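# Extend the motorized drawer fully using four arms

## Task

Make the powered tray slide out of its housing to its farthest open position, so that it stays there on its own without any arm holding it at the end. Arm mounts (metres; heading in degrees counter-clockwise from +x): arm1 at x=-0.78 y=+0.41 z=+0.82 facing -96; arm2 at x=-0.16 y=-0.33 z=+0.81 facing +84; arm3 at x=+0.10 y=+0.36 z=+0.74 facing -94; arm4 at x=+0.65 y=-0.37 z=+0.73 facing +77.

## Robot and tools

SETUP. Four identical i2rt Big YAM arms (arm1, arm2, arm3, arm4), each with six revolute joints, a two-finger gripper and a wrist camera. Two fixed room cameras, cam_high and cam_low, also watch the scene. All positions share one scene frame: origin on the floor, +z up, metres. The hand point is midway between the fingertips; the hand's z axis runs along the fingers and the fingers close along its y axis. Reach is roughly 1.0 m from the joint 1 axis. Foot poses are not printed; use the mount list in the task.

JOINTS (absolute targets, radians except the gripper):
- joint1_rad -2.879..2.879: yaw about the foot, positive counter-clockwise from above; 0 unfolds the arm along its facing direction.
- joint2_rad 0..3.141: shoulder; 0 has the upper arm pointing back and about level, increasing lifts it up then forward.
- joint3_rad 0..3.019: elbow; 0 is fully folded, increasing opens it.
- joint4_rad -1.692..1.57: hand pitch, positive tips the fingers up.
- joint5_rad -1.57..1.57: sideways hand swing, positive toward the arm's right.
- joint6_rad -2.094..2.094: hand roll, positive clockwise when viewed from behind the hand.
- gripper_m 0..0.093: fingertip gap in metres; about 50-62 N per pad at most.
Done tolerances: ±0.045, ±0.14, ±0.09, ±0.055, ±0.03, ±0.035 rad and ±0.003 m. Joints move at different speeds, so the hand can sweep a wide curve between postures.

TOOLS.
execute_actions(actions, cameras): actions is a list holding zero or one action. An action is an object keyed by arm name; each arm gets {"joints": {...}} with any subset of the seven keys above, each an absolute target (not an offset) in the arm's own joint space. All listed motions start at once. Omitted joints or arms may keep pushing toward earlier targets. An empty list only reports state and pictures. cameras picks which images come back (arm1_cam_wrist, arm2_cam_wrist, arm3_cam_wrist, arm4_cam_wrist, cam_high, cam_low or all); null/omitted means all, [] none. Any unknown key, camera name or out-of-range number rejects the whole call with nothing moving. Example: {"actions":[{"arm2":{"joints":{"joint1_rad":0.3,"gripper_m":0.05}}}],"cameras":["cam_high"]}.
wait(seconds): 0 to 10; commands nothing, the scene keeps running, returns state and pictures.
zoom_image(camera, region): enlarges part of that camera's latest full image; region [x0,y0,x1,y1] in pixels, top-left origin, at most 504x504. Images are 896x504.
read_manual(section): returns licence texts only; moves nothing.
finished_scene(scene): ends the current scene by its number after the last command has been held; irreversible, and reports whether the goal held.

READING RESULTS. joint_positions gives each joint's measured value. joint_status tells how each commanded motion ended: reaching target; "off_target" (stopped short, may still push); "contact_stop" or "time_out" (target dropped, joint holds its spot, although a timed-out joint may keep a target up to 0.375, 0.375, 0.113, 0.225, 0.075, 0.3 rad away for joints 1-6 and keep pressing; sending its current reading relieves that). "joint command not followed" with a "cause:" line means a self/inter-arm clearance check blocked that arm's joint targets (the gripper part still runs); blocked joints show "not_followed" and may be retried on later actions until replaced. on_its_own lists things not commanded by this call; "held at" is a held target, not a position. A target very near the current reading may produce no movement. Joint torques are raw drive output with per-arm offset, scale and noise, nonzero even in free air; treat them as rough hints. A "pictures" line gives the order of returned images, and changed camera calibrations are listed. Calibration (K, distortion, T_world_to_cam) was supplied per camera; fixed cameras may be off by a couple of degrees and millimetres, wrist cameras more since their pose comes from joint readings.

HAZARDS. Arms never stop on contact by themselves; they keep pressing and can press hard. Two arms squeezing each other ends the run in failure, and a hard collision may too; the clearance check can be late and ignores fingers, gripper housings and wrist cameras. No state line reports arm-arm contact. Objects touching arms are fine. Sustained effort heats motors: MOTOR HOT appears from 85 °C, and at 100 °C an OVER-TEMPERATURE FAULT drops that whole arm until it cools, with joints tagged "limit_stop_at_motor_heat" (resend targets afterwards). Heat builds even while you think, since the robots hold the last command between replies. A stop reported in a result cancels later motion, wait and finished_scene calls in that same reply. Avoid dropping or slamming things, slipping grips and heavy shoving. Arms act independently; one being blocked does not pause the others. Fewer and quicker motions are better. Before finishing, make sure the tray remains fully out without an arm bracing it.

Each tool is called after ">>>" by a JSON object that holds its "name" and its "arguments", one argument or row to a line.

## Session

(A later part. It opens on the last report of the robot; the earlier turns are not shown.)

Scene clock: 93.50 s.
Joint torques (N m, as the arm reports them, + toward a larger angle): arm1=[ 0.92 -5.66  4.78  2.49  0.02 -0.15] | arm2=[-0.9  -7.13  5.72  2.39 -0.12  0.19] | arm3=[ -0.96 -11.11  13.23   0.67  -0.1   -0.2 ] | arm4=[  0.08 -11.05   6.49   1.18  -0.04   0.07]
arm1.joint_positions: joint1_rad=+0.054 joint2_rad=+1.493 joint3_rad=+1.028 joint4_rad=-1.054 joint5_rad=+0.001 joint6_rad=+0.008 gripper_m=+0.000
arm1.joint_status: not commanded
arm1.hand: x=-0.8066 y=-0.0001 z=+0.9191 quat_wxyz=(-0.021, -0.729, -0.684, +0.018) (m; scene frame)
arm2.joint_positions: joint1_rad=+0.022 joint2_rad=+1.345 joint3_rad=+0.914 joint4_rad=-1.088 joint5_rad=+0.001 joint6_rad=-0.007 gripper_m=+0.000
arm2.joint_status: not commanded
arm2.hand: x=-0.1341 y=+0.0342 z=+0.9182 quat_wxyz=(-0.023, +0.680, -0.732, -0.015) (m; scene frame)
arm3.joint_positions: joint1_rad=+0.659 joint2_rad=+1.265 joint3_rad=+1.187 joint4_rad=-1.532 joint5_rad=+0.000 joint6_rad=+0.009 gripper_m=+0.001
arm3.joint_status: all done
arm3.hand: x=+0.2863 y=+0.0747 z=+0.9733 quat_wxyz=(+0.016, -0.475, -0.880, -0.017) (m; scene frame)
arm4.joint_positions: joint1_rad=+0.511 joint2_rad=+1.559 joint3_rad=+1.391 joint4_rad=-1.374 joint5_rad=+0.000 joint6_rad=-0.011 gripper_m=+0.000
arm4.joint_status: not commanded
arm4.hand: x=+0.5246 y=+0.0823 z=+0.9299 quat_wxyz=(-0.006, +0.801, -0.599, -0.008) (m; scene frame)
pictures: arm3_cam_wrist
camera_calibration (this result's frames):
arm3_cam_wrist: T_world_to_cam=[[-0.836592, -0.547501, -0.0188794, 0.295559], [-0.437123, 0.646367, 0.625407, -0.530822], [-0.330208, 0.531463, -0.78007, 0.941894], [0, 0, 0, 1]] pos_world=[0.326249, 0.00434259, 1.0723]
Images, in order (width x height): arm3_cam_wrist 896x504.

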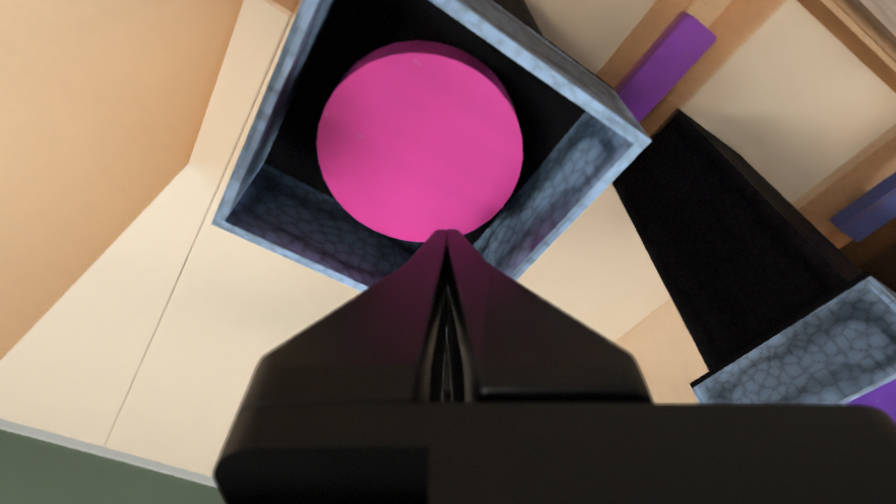

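>>> {"name": "execute_actions", "arguments": {
  "actions": [
    {"arm3": {"joints": {"joint1_rad": 0.664, "joint2_rad": 1.292, "joint3_rad": 1.048, "joint4_rad": -1.326}}}
  ],
  "cameras": ["arm3_cam_wrist", "cam_low"]
}}

Scene clock: 94.43 s.
Joint torques (N m, as the arm reports them, + toward a larger angle): arm1=[ 0.99 -5.53  4.81  2.49  0.02 -0.16] | arm2=[-0.57 -7.02  5.88  2.41 -0.08  0.2 ] | arm3=[-0.9  -8.3   7.38  2.05 -0.1  -0.2 ] | arm4=[  0.07 -11.     6.48   1.18  -0.04   0.07]
arm1.joint_positions: joint1_rad=+0.054 joint2_rad=+1.493 joint3_rad=+1.028 joint4_rad=-1.054 joint5_rad=+0.001 joint6_rad=+0.008 gripper_m=+0.000
arm1.joint_status: not commanded
arm1.hand: x=-0.8066 y=-0.0001 z=+0.9191 quat_wxyz=(-0.021, -0.729, -0.684, +0.018) (m; scene frame)
arm2.joint_positions: joint1_rad=+0.022 joint2_rad=+1.345 joint3_rad=+0.914 joint4_rad=-1.088 joint5_rad=+0.001 joint6_rad=-0.007 gripper_m=+0.000
arm2.joint_status: not commanded
arm2.hand: x=-0.1341 y=+0.0342 z=+0.9182 quat_wxyz=(-0.023, +0.680, -0.732, -0.015) (m; scene frame)
arm3.joint_positions: joint1_rad=+0.659 joint2_rad=+1.253 joint3_rad=+1.086 joint4_rad=-1.357 joint5_rad=+0.000 joint6_rad=+0.009 gripper_m=+0.001
arm3.joint_status: all done
arm3.hand: x=+0.2936 y=+0.0648 z=+0.9389 quat_wxyz=(-0.022, -0.475, -0.880, +0.003) (m; scene frame)
arm4.joint_positions: joint1_rad=+0.511 joint2_rad=+1.559 joint3_rad=+1.391 joint4_rad=-1.374 joint5_rad=+0.000 joint6_rad=-0.011 gripper_m=+0.000
arm4.joint_status: not commanded
arm4.hand: x=+0.5246 y=+0.0823 z=+0.9299 quat_wxyz=(-0.006, +0.801, -0.599, -0.008) (m; scene frame)
pictures: arm3_cam_wrist, cam_low
camera_calibration (this result's frames):
arm3_cam_wrist: T_world_to_cam=[[-0.836438, -0.547704, -0.0198258, 0.296468], [-0.464548, 0.689322, 0.555905, -0.429122], [-0.290805, 0.47419, -0.831009, 0.962718], [0, 0, 0, 1]] pos_world=[0.328592, 0.00166865, 1.04446]
Images, in order (width x height): arm3_cam_wrist 896x504, cam_low 896x504.

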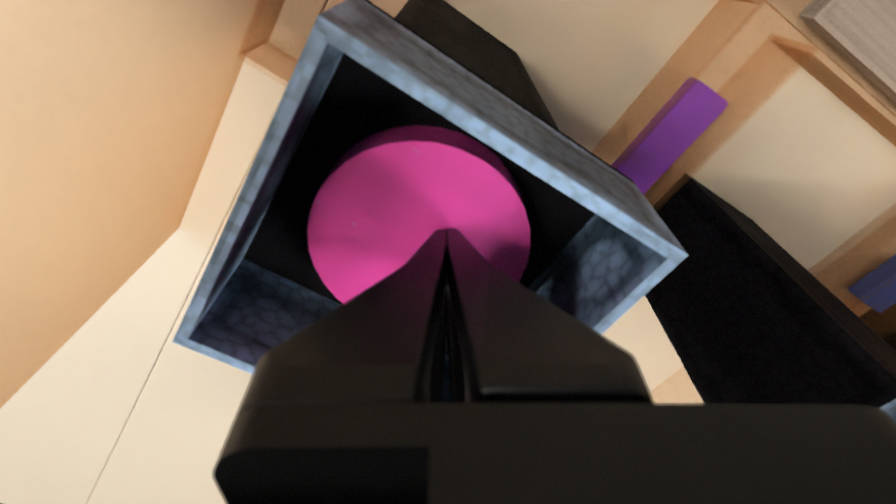

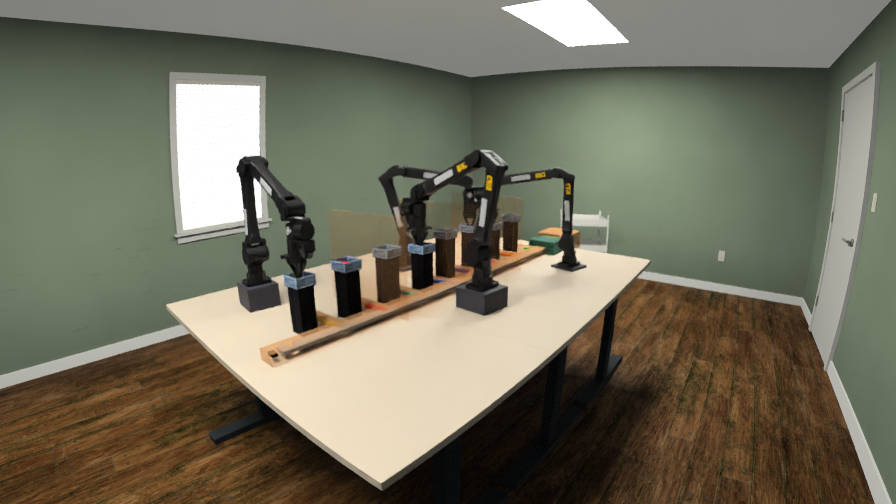

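>>> {"name": "wait", "arguments": {
  "seconds": 5
}}

Scene clock: 100.63 s.
Joint torques (N m, as the arm reports them, + toward a larger angle): arm1=[ 0.89 -5.51  4.73  2.46  0.02 -0.14] | arm2=[-0.95 -7.11  5.9   2.48 -0.11  0.18] | arm3=[-0.71 -8.12  7.46  2.07 -0.09 -0.2 ] | arm4=[  0.08 -11.05   6.48   1.19  -0.04   0.06]
arm1.joint_positions: joint1_rad=+0.054 joint2_rad=+1.493 joint3_rad=+1.028 joint4_rad=-1.054 joint5_rad=+0.001 joint6_rad=+0.008 gripper_m=+0.000
arm1.joint_status: not commanded
arm1.hand: x=-0.8066 y=-0.0001 z=+0.9191 quat_wxyz=(-0.021, -0.729, -0.684, +0.018) (m; scene frame)
arm2.joint_positions: joint1_rad=+0.022 joint2_rad=+1.345 joint3_rad=+0.914 joint4_rad=-1.088 joint5_rad=+0.001 joint6_rad=-0.007 gripper_m=+0.000
arm2.joint_status: not commanded
arm2.hand: x=-0.1341 y=+0.0342 z=+0.9182 quat_wxyz=(-0.023, +0.680, -0.732, -0.015) (m; scene frame)
arm3.joint_positions: joint1_rad=+0.659 joint2_rad=+1.253 joint3_rad=+1.086 joint4_rad=-1.357 joint5_rad=+0.000 joint6_rad=+0.009 gripper_m=+0.001
arm3.joint_status: all done
arm3.hand: x=+0.2936 y=+0.0648 z=+0.9389 quat_wxyz=(-0.022, -0.475, -0.880, +0.003) (m; scene frame)
arm4.joint_positions: joint1_rad=+0.511 joint2_rad=+1.559 joint3_rad=+1.391 joint4_rad=-1.374 joint5_rad=+0.000 joint6_rad=-0.011 gripper_m=+0.000
arm4.joint_status: not commanded
arm4.hand: x=+0.5246 y=+0.0823 z=+0.9299 quat_wxyz=(-0.006, +0.801, -0.599, -0.008) (m; scene frame)
wait: 5.00 s; at rest from the start
pictures: arm1_cam_wrist, arm2_cam_wrist, arm3_cam_wrist, arm4_cam_wrist, cam_high, cam_low
camera_calibration (this result's frames):
arm1_cam_wrist: T_world_to_cam=[[-0.997877, 0.0629255, -0.0167797, -0.790615], [0.0435994, 0.836898, 0.54562, -0.462037], [0.0483764, 0.54373, -0.837865, 0.930056], [0, 0, 0, 1]] pos_world=[-0.813785, -0.069272, 1.01809]
arm2_cam_wrist: T_world_to_cam=[[0.997465, -0.0673086, 0.0231025, 0.112939], [-0.0689583, -0.834029, 0.547394, -0.479091], [-0.0175761, -0.547599, -0.836556, 0.912127], [0, 0, 0, 1]] pos_world=[-0.129659, 0.107506, 1.02269]
arm3_cam_wrist: T_world_to_cam=[[-0.836438, -0.547704, -0.0198258, 0.296468], [-0.464548, 0.689322, 0.555905, -0.429122], [-0.290805, 0.47419, -0.831009, 0.962718], [0, 0, 0, 1]] pos_world=[0.328592, 0.00166865, 1.04446]
arm4_cam_wrist: T_world_to_cam=[[0.958165, 0.285995, 0.0112648, -0.538613], [0.227682, -0.785467, 0.575502, -0.584184], [0.173439, -0.548861, -0.817723, 0.839131], [0, 0, 0, 1]] pos_world=[0.50355, 0.155749, 1.02844]
Images, in order (width x height): arm1_cam_wrist 896x504, arm2_cam_wrist 896x504, arm3_cam_wrist 896x504, arm4_cam_wrist 896x504, cam_high 896x504, cam_low 896x504.

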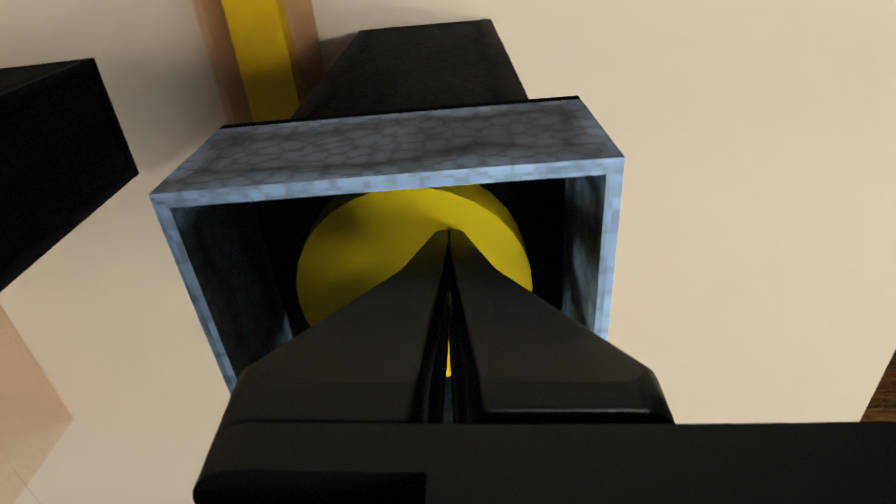

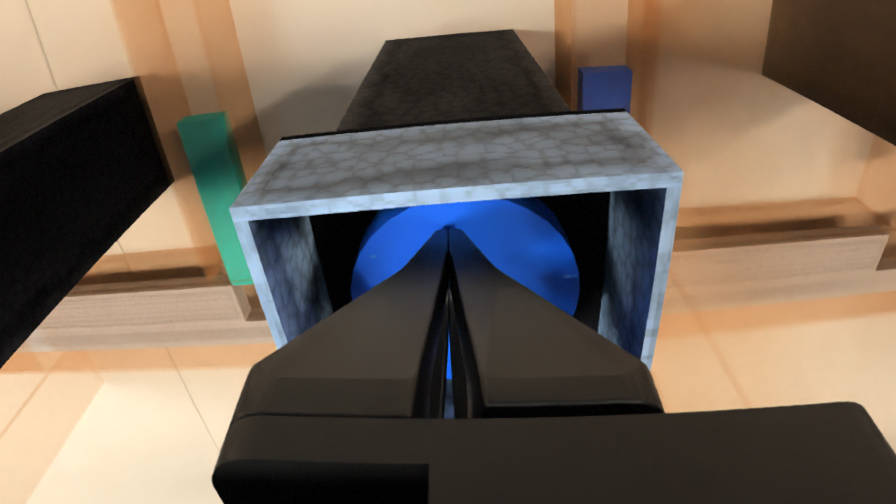

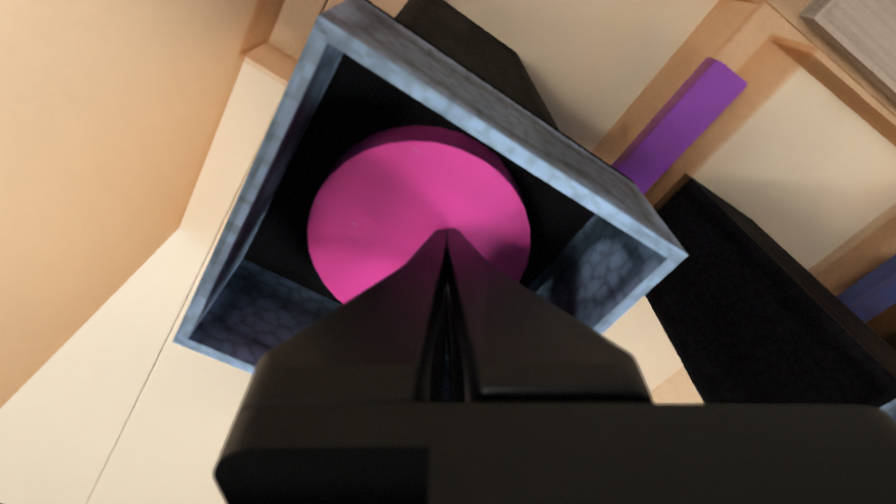

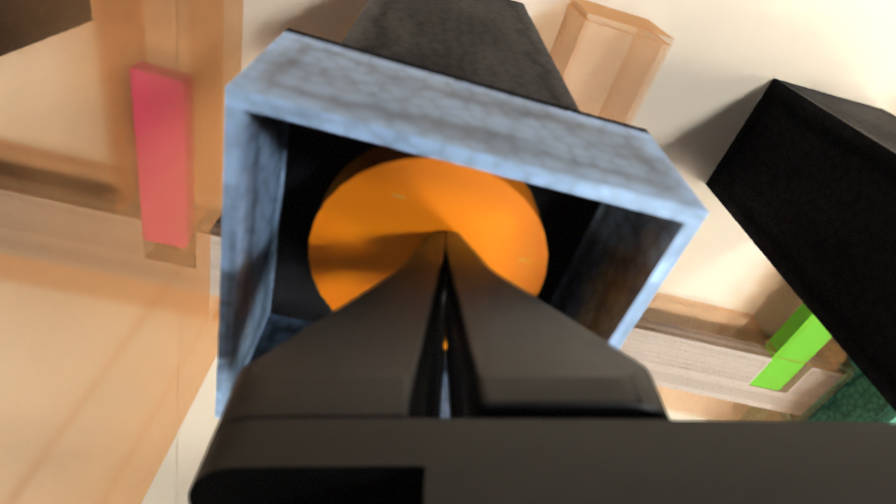

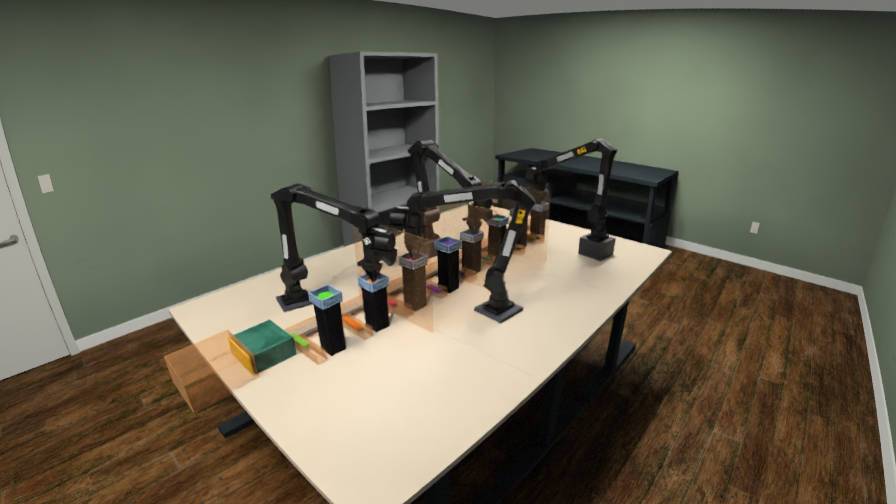

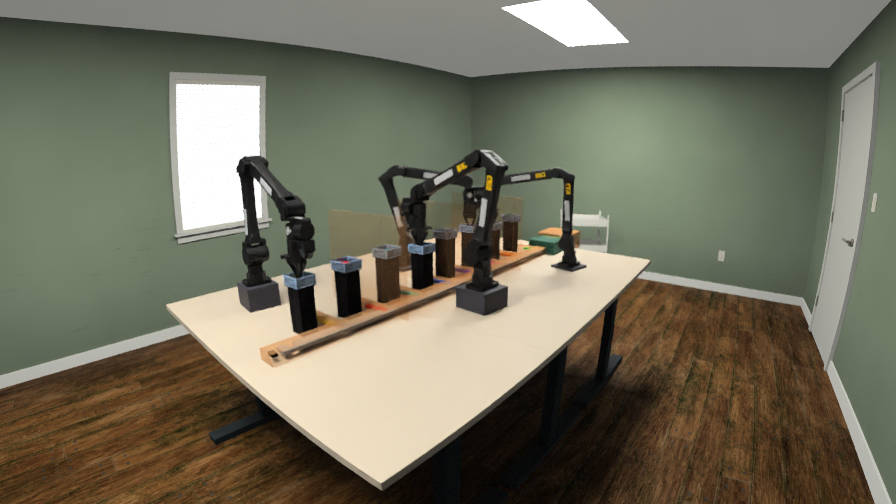

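>>> {"name": "zoom_image", "arguments": {
  "camera": "cam_high",
  "region": [270, 290, 410, 365]
}}

Region (270, 290, 410, 365) of cam_high's 896x504 image, scaled by 3.600, with more detail than that image has; it fills the top 270 rows of this view, and the rest is white.

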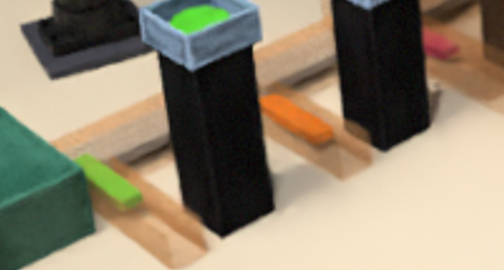

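>>> {"name": "execute_actions", "arguments": {
  "actions": [],
  "cameras": ["arm2_cam_wrist", "arm4_cam_wrist", "arm3_cam_wrist"]
}}

Scene clock: 103.53 s.
Joint torques (N m, as the arm reports them, + toward a larger angle): arm1=[ 0.99 -5.69  4.77  2.45  0.01 -0.15] | arm2=[-0.52 -7.1   5.81  2.52 -0.05  0.2 ] | arm3=[-0.9  -8.16  7.44  2.05 -0.1  -0.2 ] | arm4=[  0.08 -11.     6.49   1.19  -0.04   0.06]
arm1.joint_positions: joint1_rad=+0.054 joint2_rad=+1.493 joint3_rad=+1.028 joint4_rad=-1.054 joint5_rad=+0.001 joint6_rad=+0.008 gripper_m=+0.000
arm1.joint_status: not commanded
arm1.hand: x=-0.8066 y=-0.0001 z=+0.9191 quat_wxyz=(-0.021, -0.729, -0.684, +0.018) (m; scene frame)
arm2.joint_positions: joint1_rad=+0.022 joint2_rad=+1.345 joint3_rad=+0.914 joint4_rad=-1.088 joint5_rad=+0.001 joint6_rad=-0.007 gripper_m=+0.000
arm2.joint_status: not commanded
arm2.hand: x=-0.1341 y=+0.0342 z=+0.9182 quat_wxyz=(-0.023, +0.680, -0.732, -0.015) (m; scene frame)
arm3.joint_positions: joint1_rad=+0.659 joint2_rad=+1.253 joint3_rad=+1.086 joint4_rad=-1.357 joint5_rad=+0.000 joint6_rad=+0.009 gripper_m=+0.001
arm3.joint_status: all done
arm3.hand: x=+0.2936 y=+0.0648 z=+0.9389 quat_wxyz=(-0.022, -0.475, -0.880, +0.003) (m; scene frame)
arm4.joint_positions: joint1_rad=+0.511 joint2_rad=+1.559 joint3_rad=+1.391 joint4_rad=-1.374 joint5_rad=+0.000 joint6_rad=-0.011 gripper_m=+0.000
arm4.joint_status: not commanded
arm4.hand: x=+0.5246 y=+0.0823 z=+0.9299 quat_wxyz=(-0.006, +0.801, -0.599, -0.008) (m; scene frame)
pictures: arm2_cam_wrist, arm3_cam_wrist, arm4_cam_wrist
camera_calibration (this result's frames):
arm2_cam_wrist: T_world_to_cam=[[0.997465, -0.0673086, 0.0231025, 0.112939], [-0.0689583, -0.834029, 0.547394, -0.479091], [-0.0175761, -0.547599, -0.836556, 0.912127], [0, 0, 0, 1]] pos_world=[-0.129659, 0.107506, 1.02269]
arm3_cam_wrist: T_world_to_cam=[[-0.836438, -0.547704, -0.0198258, 0.296468], [-0.464548, 0.689322, 0.555905, -0.429122], [-0.290805, 0.47419, -0.831009, 0.962718], [0, 0, 0, 1]] pos_world=[0.328592, 0.00166865, 1.04446]
arm4_cam_wrist: T_world_to_cam=[[0.958165, 0.285995, 0.0112648, -0.538613], [0.227682, -0.785467, 0.575502, -0.584184], [0.173439, -0.548861, -0.817723, 0.839131], [0, 0, 0, 1]] pos_world=[0.50355, 0.155749, 1.02844]
Images, in order (width x height): arm2_cam_wrist 896x504, arm3_cam_wrist 896x504, arm4_cam_wrist 896x504.

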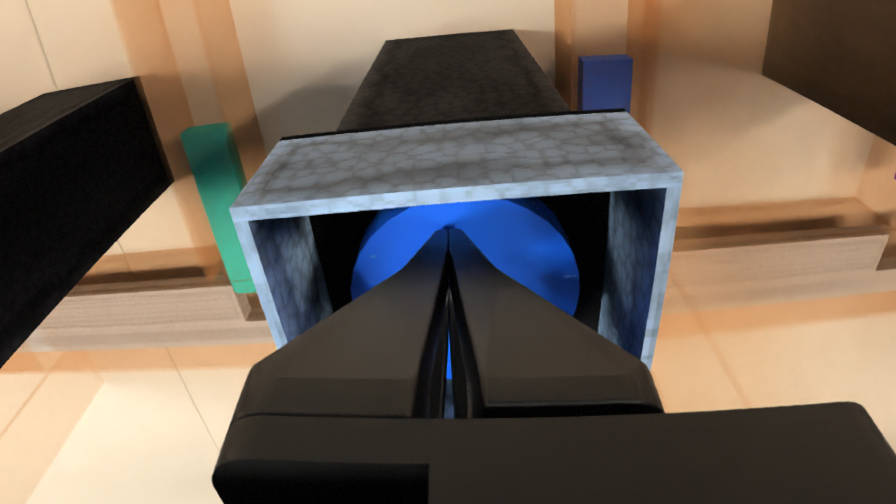

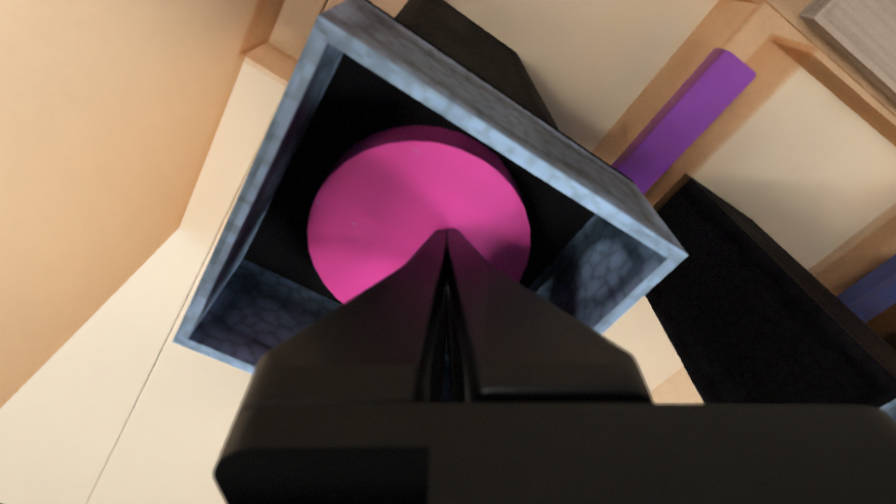

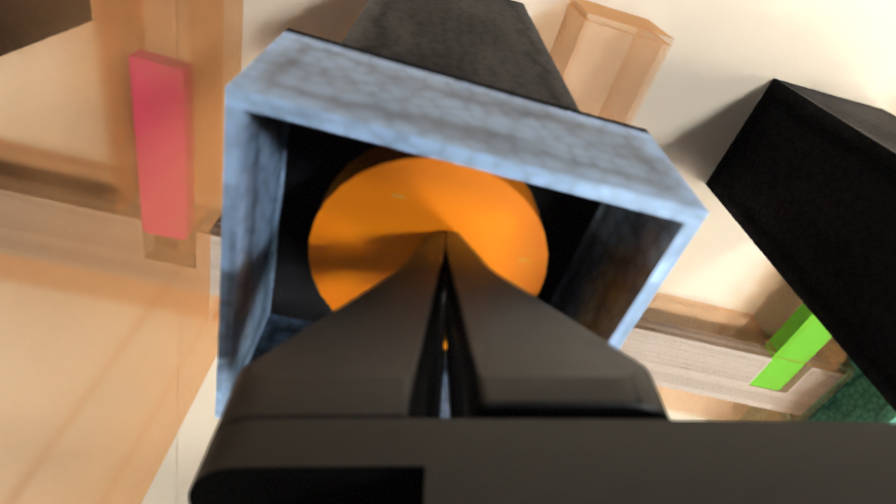

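>>> {"name": "execute_actions", "arguments": {
  "actions": [
    {"arm4": {"joints": {"joint2_rad": 1.6, "joint3_rad": 1.319, "joint4_rad": -1.289}}}
  ],
  "cameras": ["cam_high"]
}}

Scene clock: 105.47 s.
Joint torques (N m, as the arm reports them, + toward a larger angle): arm1=[ 1.17 -5.7   4.74  2.45  0.01 -0.15] | arm2=[-0.77 -7.3   5.81  2.4  -0.08  0.18] | arm3=[-0.8  -8.05  7.43  2.03 -0.09 -0.2 ] | arm4=[ 0.11 -7.73  5.4   1.82 -0.04  0.07]
arm1.joint_positions: joint1_rad=+0.054 joint2_rad=+1.493 joint3_rad=+1.028 joint4_rad=-1.054 joint5_rad=+0.001 joint6_rad=+0.008 gripper_m=+0.000
arm1.joint_status: not commanded
arm1.hand: x=-0.8066 y=-0.0001 z=+0.9191 quat_wxyz=(-0.021, -0.729, -0.684, +0.018) (m; scene frame)
arm2.joint_positions: joint1_rad=+0.022 joint2_rad=+1.345 joint3_rad=+0.914 joint4_rad=-1.088 joint5_rad=+0.001 joint6_rad=-0.007 gripper_m=+0.000
arm2.joint_status: not commanded
arm2.hand: x=-0.1341 y=+0.0342 z=+0.9182 quat_wxyz=(-0.023, +0.680, -0.732, -0.015) (m; scene frame)
arm3.joint_positions: joint1_rad=+0.659 joint2_rad=+1.253 joint3_rad=+1.086 joint4_rad=-1.357 joint5_rad=+0.000 joint6_rad=+0.009 gripper_m=+0.001
arm3.joint_status: not commanded
arm3.hand: x=+0.2936 y=+0.0648 z=+0.9389 quat_wxyz=(-0.022, -0.475, -0.880, +0.003) (m; scene frame)
arm4.joint_positions: joint1_rad=+0.511 joint2_rad=+1.540 joint3_rad=+1.366 joint4_rad=-1.339 joint5_rad=+0.000 joint6_rad=-0.011 gripper_m=+0.000
arm4.joint_status: all done
arm4.hand: x=+0.5247 y=+0.0819 z=+0.9292 quat_wxyz=(-0.015, +0.801, -0.598, -0.019) (m; scene frame)
pictures: cam_high
Images, in order (width x height): cam_high 896x504.

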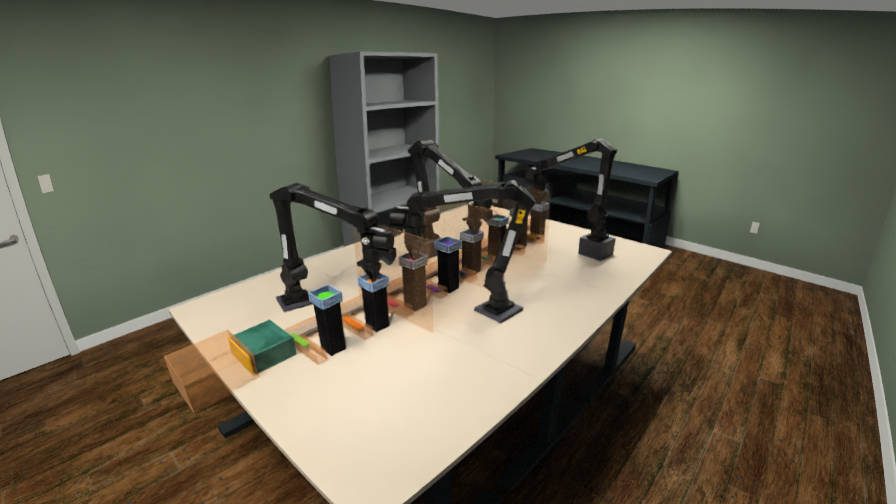

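>>> {"name": "zoom_image", "arguments": {
  "camera": "cam_high",
  "region": [270, 290, 410, 365]
}}

Region (270, 290, 410, 365) of cam_high's 896x504 image, scaled by 3.600, with more detail than that image has; it fills the top 270 rows of this view, and the rest is white.

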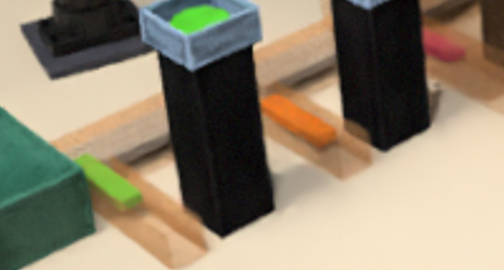

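>>> {"name": "wait", "arguments": {
  "seconds": 10
}}

Scene clock: 116.90 s.
Joint torques (N m, as the arm reports them, + toward a larger angle): arm1=[ 0.93 -5.61  4.78  2.44  0.01 -0.14] | arm2=[-1.11 -6.88  5.7   2.45 -0.08  0.19] | arm3=[-0.83 -8.03  7.44  2.04 -0.09 -0.21] | arm4=[ 0.06 -7.78  5.39  1.82 -0.04  0.06]
arm1.joint_positions: joint1_rad=+0.054 joint2_rad=+1.493 joint3_rad=+1.028 joint4_rad=-1.054 joint5_rad=+0.001 joint6_rad=+0.008 gripper_m=+0.000
arm1.joint_status: not commanded
arm1.hand: x=-0.8066 y=-0.0001 z=+0.9191 quat_wxyz=(-0.021, -0.729, -0.684, +0.018) (m; scene frame)
arm2.joint_positions: joint1_rad=+0.022 joint2_rad=+1.345 joint3_rad=+0.914 joint4_rad=-1.088 joint5_rad=+0.001 joint6_rad=-0.007 gripper_m=+0.000
arm2.joint_status: not commanded
arm2.hand: x=-0.1341 y=+0.0342 z=+0.9182 quat_wxyz=(-0.023, +0.680, -0.732, -0.015) (m; scene frame)
arm3.joint_positions: joint1_rad=+0.659 joint2_rad=+1.253 joint3_rad=+1.086 joint4_rad=-1.357 joint5_rad=+0.000 joint6_rad=+0.009 gripper_m=+0.001
arm3.joint_status: not commanded
arm3.hand: x=+0.2936 y=+0.0648 z=+0.9389 quat_wxyz=(-0.022, -0.475, -0.880, +0.003) (m; scene frame)
arm4.joint_positions: joint1_rad=+0.511 joint2_rad=+1.540 joint3_rad=+1.366 joint4_rad=-1.339 joint5_rad=+0.000 joint6_rad=-0.011 gripper_m=+0.000
arm4.joint_status: all done
arm4.hand: x=+0.5247 y=+0.0819 z=+0.9292 quat_wxyz=(-0.015, +0.801, -0.598, -0.019) (m; scene frame)
wait: 10.00 s; at rest from the start
pictures: arm1_cam_wrist, arm2_cam_wrist, arm3_cam_wrist, arm4_cam_wrist, cam_high, cam_low
camera_calibration (this result's frames):
arm1_cam_wrist: T_world_to_cam=[[-0.997877, 0.0629255, -0.0167797, -0.790615], [0.0435994, 0.836898, 0.54562, -0.462037], [0.0483764, 0.54373, -0.837865, 0.930056], [0, 0, 0, 1]] pos_world=[-0.813785, -0.069272, 1.01809]
arm2_cam_wrist: T_world_to_cam=[[0.997465, -0.0673086, 0.0231025, 0.112939], [-0.0689583, -0.834029, 0.547394, -0.479091], [-0.0175761, -0.547599, -0.836556, 0.912127], [0, 0, 0, 1]] pos_world=[-0.129659, 0.107506, 1.02269]
arm3_cam_wrist: T_world_to_cam=[[-0.836438, -0.547704, -0.0198258, 0.296468], [-0.464548, 0.689322, 0.555905, -0.429122], [-0.290805, 0.47419, -0.831009, 0.962718], [0, 0, 0, 1]] pos_world=[0.328592, 0.00166865, 1.04446]
arm4_cam_wrist: T_world_to_cam=[[0.95825, 0.285693, 0.0116568, -0.538984], [0.232219, -0.801382, 0.551235, -0.562646], [0.166826, -0.525515, -0.834268, 0.855253], [0, 0, 0, 1]] pos_world=[0.50446, 0.152537, 1.02994]
Images, in order (width x height): arm1_cam_wrist 896x504, arm2_cam_wrist 896x504, arm3_cam_wrist 896x504, arm4_cam_wrist 896x504, cam_high 896x504, cam_low 896x504.

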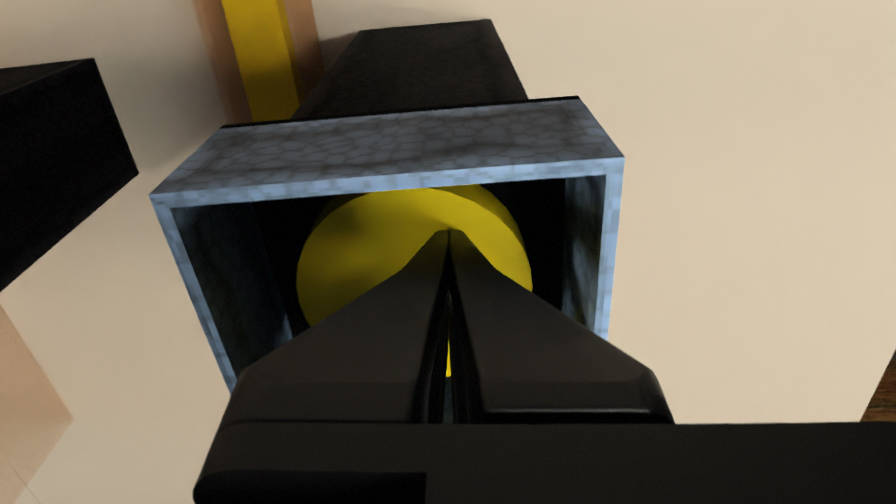

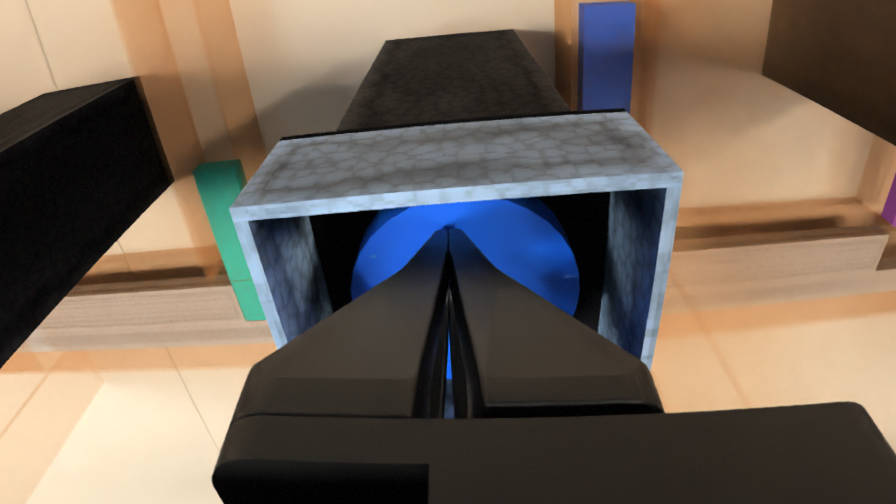

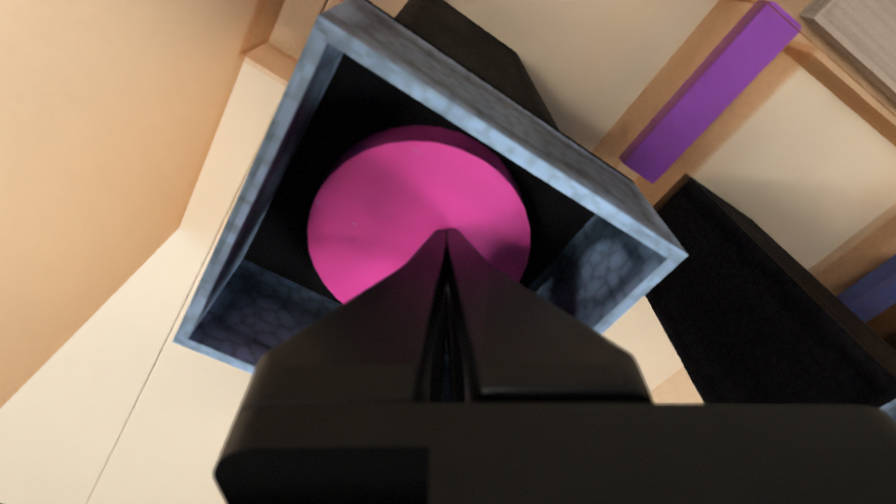

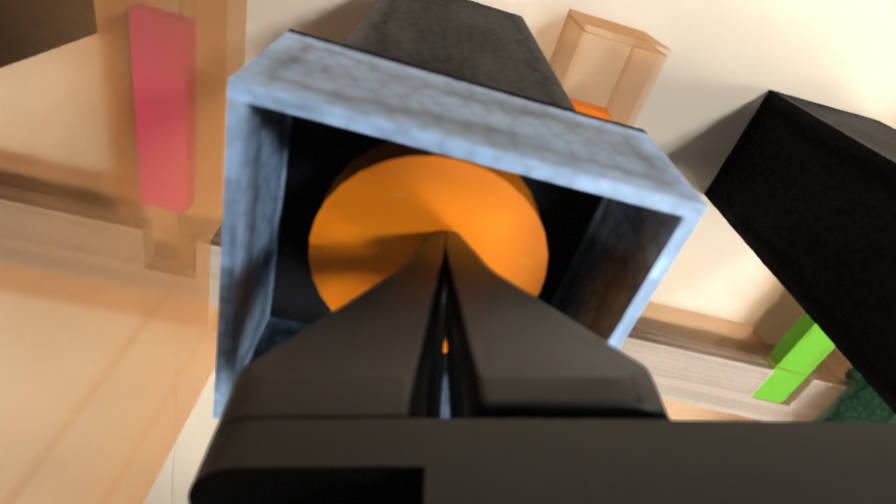

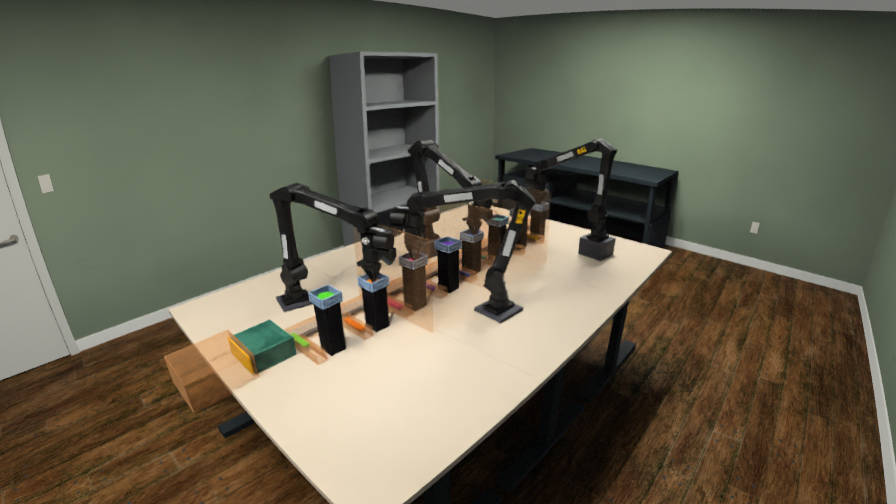

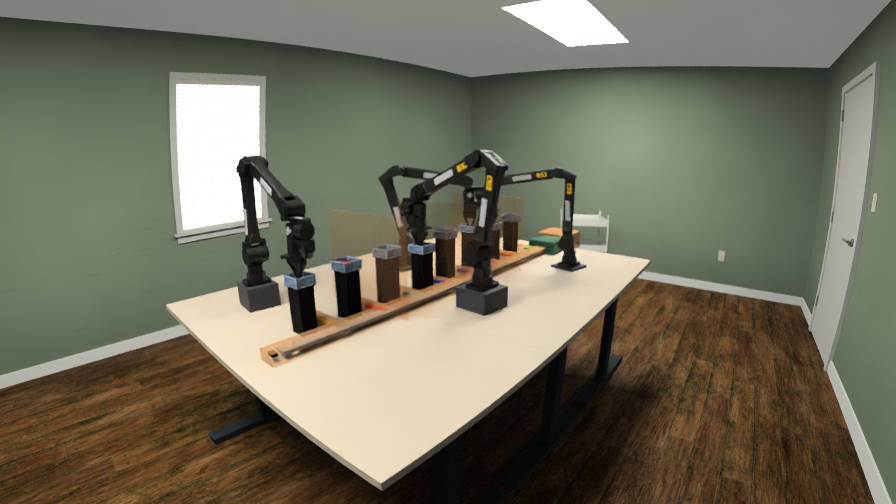

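>>> {"name": "wait", "arguments": {
  "seconds": 10
}}

Scene clock: 128.03 s.
Joint torques (N m, as the arm reports them, + toward a larger angle): arm1=[ 0.85 -5.47  4.75  2.45  0.   -0.15] | arm2=[-1.   -6.89  5.84  2.55 -0.06  0.21] | arm3=[-0.87 -8.19  7.42  2.09 -0.1  -0.2 ] | arm4=[ 0.1  -7.73  5.39  1.81 -0.04  0.06]
arm1.joint_positions: joint1_rad=+0.054 joint2_rad=+1.493 joint3_rad=+1.028 joint4_rad=-1.054 joint5_rad=+0.001 joint6_rad=+0.008 gripper_m=+0.000
arm1.joint_status: not commanded
arm1.hand: x=-0.8066 y=-0.0001 z=+0.9191 quat_wxyz=(-0.021, -0.729, -0.684, +0.018) (m; scene frame)
arm2.joint_positions: joint1_rad=+0.022 joint2_rad=+1.345 joint3_rad=+0.914 joint4_rad=-1.088 joint5_rad=+0.001 joint6_rad=-0.007 gripper_m=+0.000
arm2.joint_status: not commanded
arm2.hand: x=-0.1341 y=+0.0342 z=+0.9182 quat_wxyz=(-0.023, +0.680, -0.732, -0.015) (m; scene frame)
arm3.joint_positions: joint1_rad=+0.659 joint2_rad=+1.253 joint3_rad=+1.086 joint4_rad=-1.357 joint5_rad=+0.000 joint6_rad=+0.009 gripper_m=+0.001
arm3.joint_status: not commanded
arm3.hand: x=+0.2936 y=+0.0648 z=+0.9389 quat_wxyz=(-0.022, -0.475, -0.880, +0.003) (m; scene frame)
arm4.joint_positions: joint1_rad=+0.511 joint2_rad=+1.540 joint3_rad=+1.366 joint4_rad=-1.339 joint5_rad=+0.000 joint6_rad=-0.011 gripper_m=+0.000
arm4.joint_status: all done
arm4.hand: x=+0.5247 y=+0.0819 z=+0.9292 quat_wxyz=(-0.015, +0.801, -0.598, -0.019) (m; scene frame)
wait: 10.00 s; at rest from the start
pictures: arm1_cam_wrist, arm2_cam_wrist, arm3_cam_wrist, arm4_cam_wrist, cam_high, cam_low
camera_calibration (this result's frames):
arm1_cam_wrist: T_world_to_cam=[[-0.997877, 0.0629255, -0.0167797, -0.790615], [0.0435994, 0.836898, 0.54562, -0.462037], [0.0483764, 0.54373, -0.837865, 0.930056], [0, 0, 0, 1]] pos_world=[-0.813785, -0.069272, 1.01809]
arm2_cam_wrist: T_world_to_cam=[[0.997465, -0.0673086, 0.0231025, 0.112939], [-0.0689583, -0.834029, 0.547394, -0.479091], [-0.0175761, -0.547599, -0.836556, 0.912127], [0, 0, 0, 1]] pos_world=[-0.129659, 0.107506, 1.02269]
arm3_cam_wrist: T_world_to_cam=[[-0.836438, -0.547704, -0.0198258, 0.296468], [-0.464548, 0.689322, 0.555905, -0.429122], [-0.290805, 0.47419, -0.831009, 0.962718], [0, 0, 0, 1]] pos_world=[0.328592, 0.00166865, 1.04446]
arm4_cam_wrist: T_world_to_cam=[[0.95825, 0.285693, 0.0116568, -0.538984], [0.232219, -0.801382, 0.551235, -0.562646], [0.166826, -0.525515, -0.834268, 0.855253], [0, 0, 0, 1]] pos_world=[0.50446, 0.152537, 1.02994]
Images, in order (width x height): arm1_cam_wrist 896x504, arm2_cam_wrist 896x504, arm3_cam_wrist 896x504, arm4_cam_wrist 896x504, cam_high 896x504, cam_low 896x504.

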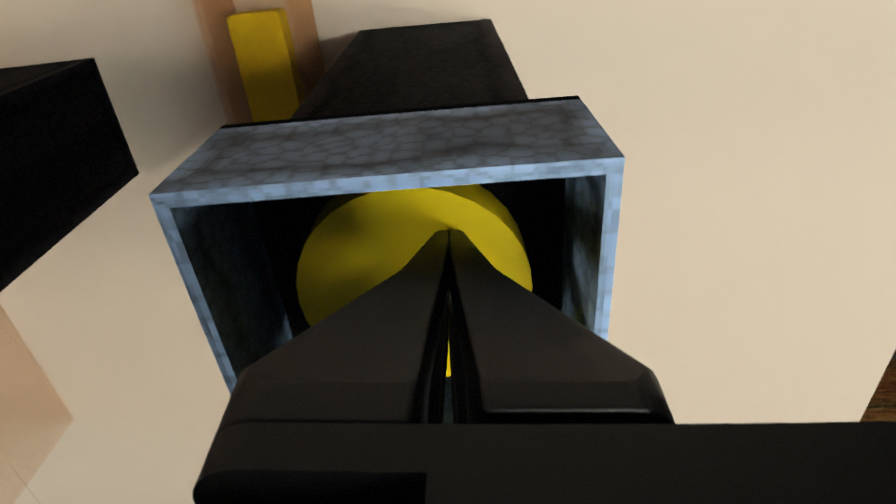

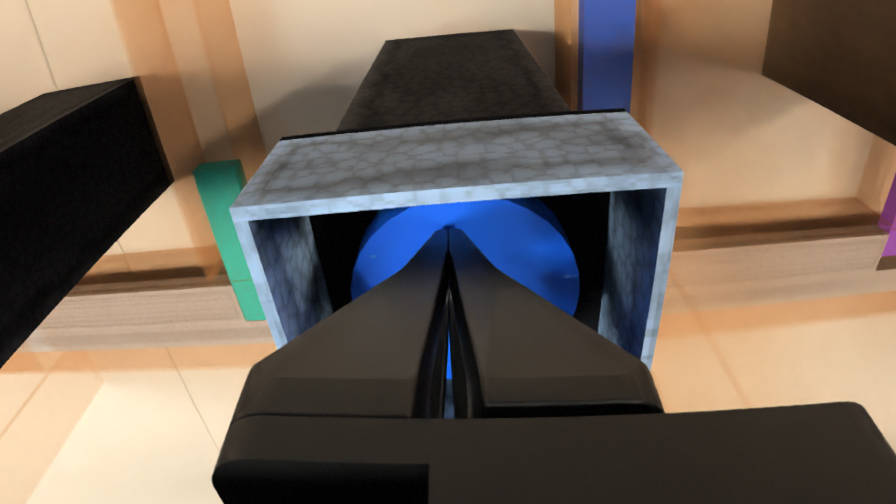

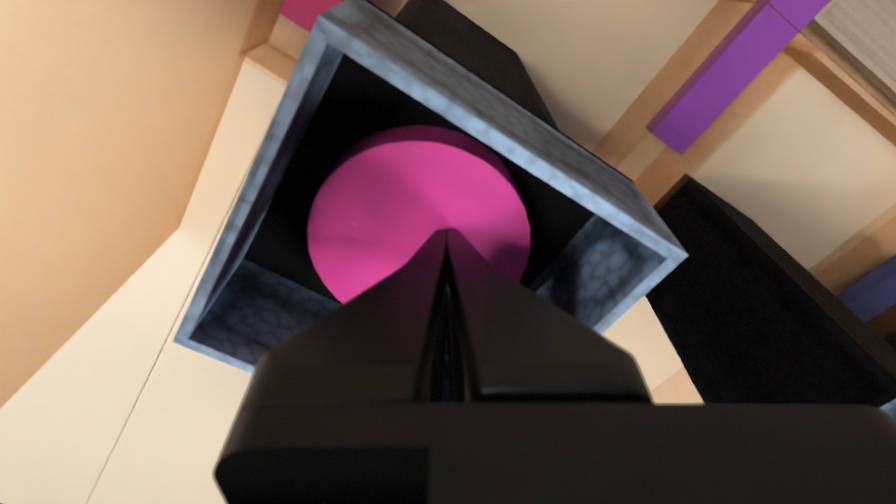

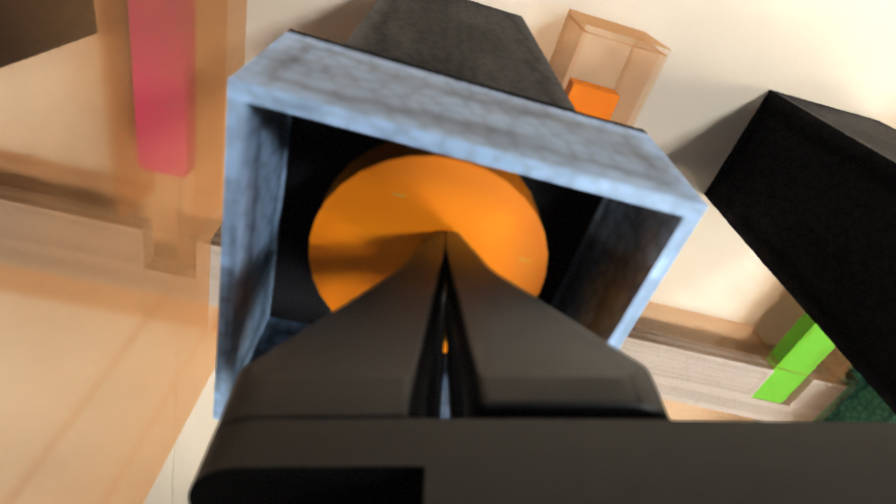

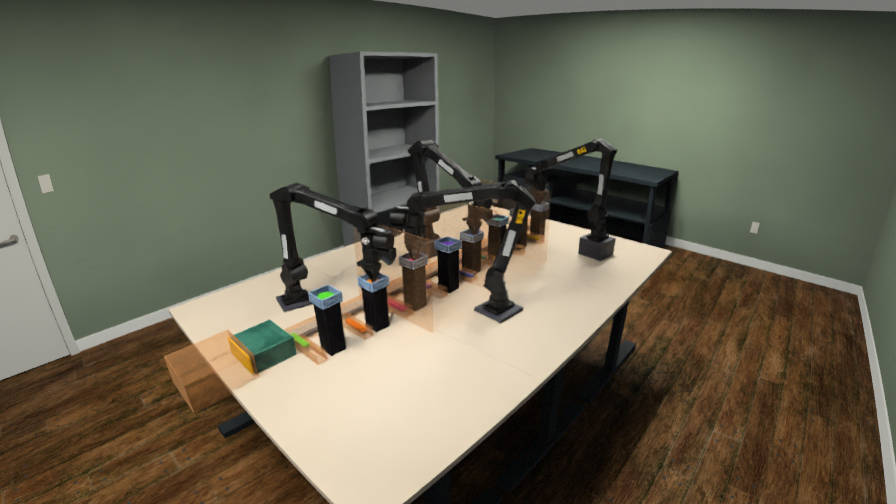

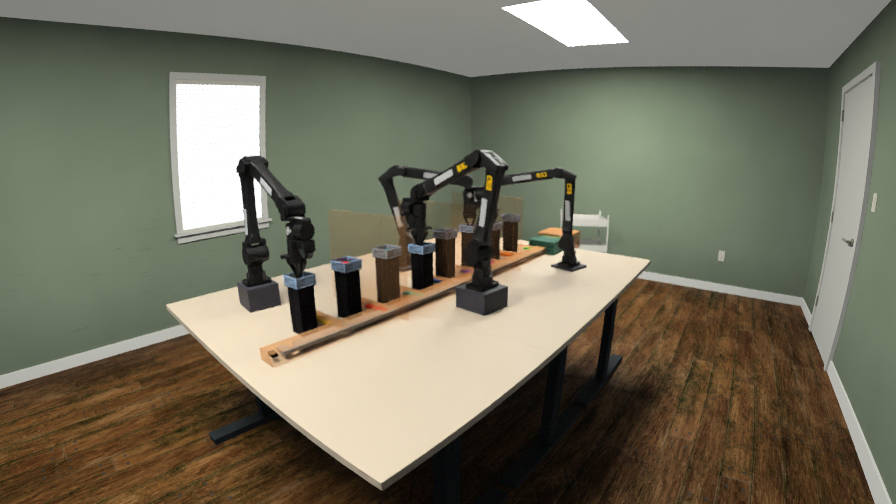

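>>> {"name": "execute_actions", "arguments": {
  "actions": [],
  "cameras": ["cam_high", "cam_low"]
}}

Scene clock: 128.80 s.
Joint torques (N m, as the arm reports them, + toward a larger angle): arm1=[ 0.83 -5.6   4.76  2.46  0.02 -0.15] | arm2=[-0.56 -6.84  5.83  2.47 -0.06  0.2 ] | arm3=[-0.86 -8.15  7.4   2.04 -0.1  -0.2 ] | arm4=[ 0.07 -7.77  5.4   1.82 -0.04  0.07]
arm1.joint_positions: joint1_rad=+0.054 joint2_rad=+1.493 joint3_rad=+1.028 joint4_rad=-1.054 joint5_rad=+0.001 joint6_rad=+0.008 gripper_m=+0.000
arm1.joint_status: not commanded
arm1.hand: x=-0.8066 y=-0.0001 z=+0.9191 quat_wxyz=(-0.021, -0.729, -0.684, +0.018) (m; scene frame)
arm2.joint_positions: joint1_rad=+0.022 joint2_rad=+1.345 joint3_rad=+0.914 joint4_rad=-1.088 joint5_rad=+0.001 joint6_rad=-0.007 gripper_m=+0.000
arm2.joint_status: not commanded
arm2.hand: x=-0.1341 y=+0.0342 z=+0.9182 quat_wxyz=(-0.023, +0.680, -0.732, -0.015) (m; scene frame)
arm3.joint_positions: joint1_rad=+0.659 joint2_rad=+1.253 joint3_rad=+1.086 joint4_rad=-1.357 joint5_rad=+0.000 joint6_rad=+0.009 gripper_m=+0.001
arm3.joint_status: not commanded
arm3.hand: x=+0.2936 y=+0.0648 z=+0.9389 quat_wxyz=(-0.022, -0.475, -0.880, +0.003) (m; scene frame)
arm4.joint_positions: joint1_rad=+0.511 joint2_rad=+1.540 joint3_rad=+1.366 joint4_rad=-1.339 joint5_rad=+0.000 joint6_rad=-0.011 gripper_m=+0.000
arm4.joint_status: all done
arm4.hand: x=+0.5247 y=+0.0819 z=+0.9292 quat_wxyz=(-0.015, +0.801, -0.598, -0.019) (m; scene frame)
pictures: cam_high, cam_low
Images, in order (width x height): cam_high 896x504, cam_low 896x504.

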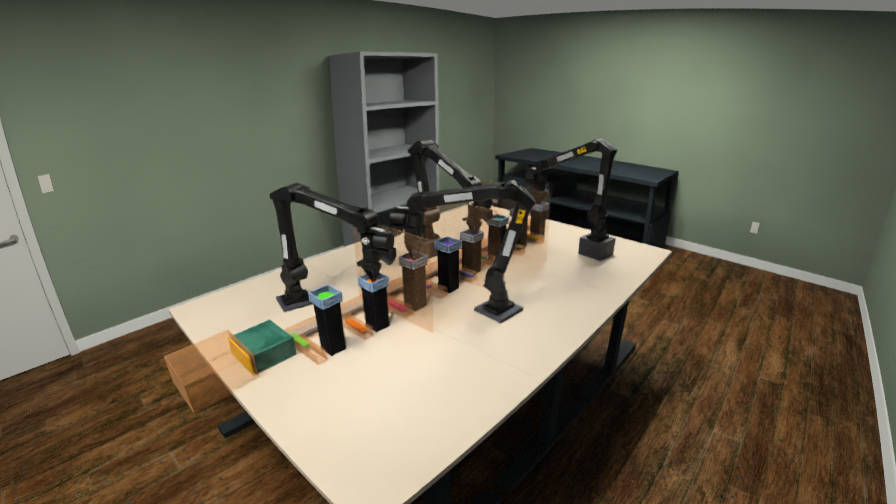

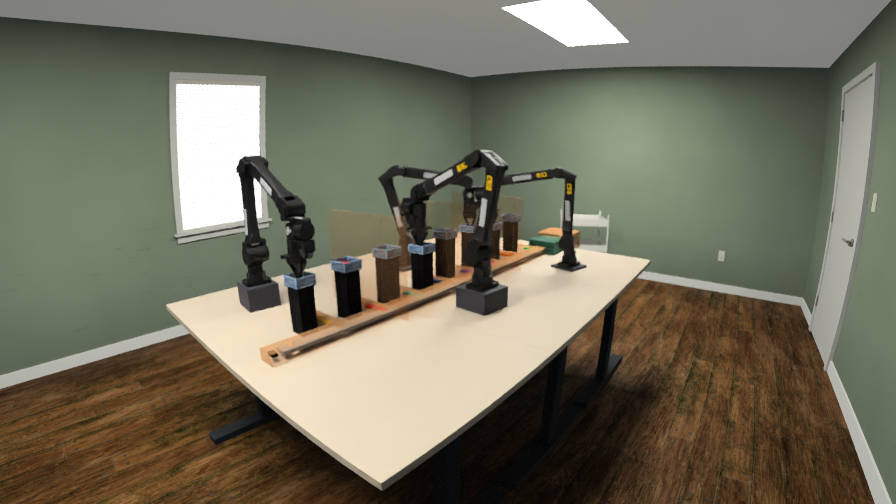

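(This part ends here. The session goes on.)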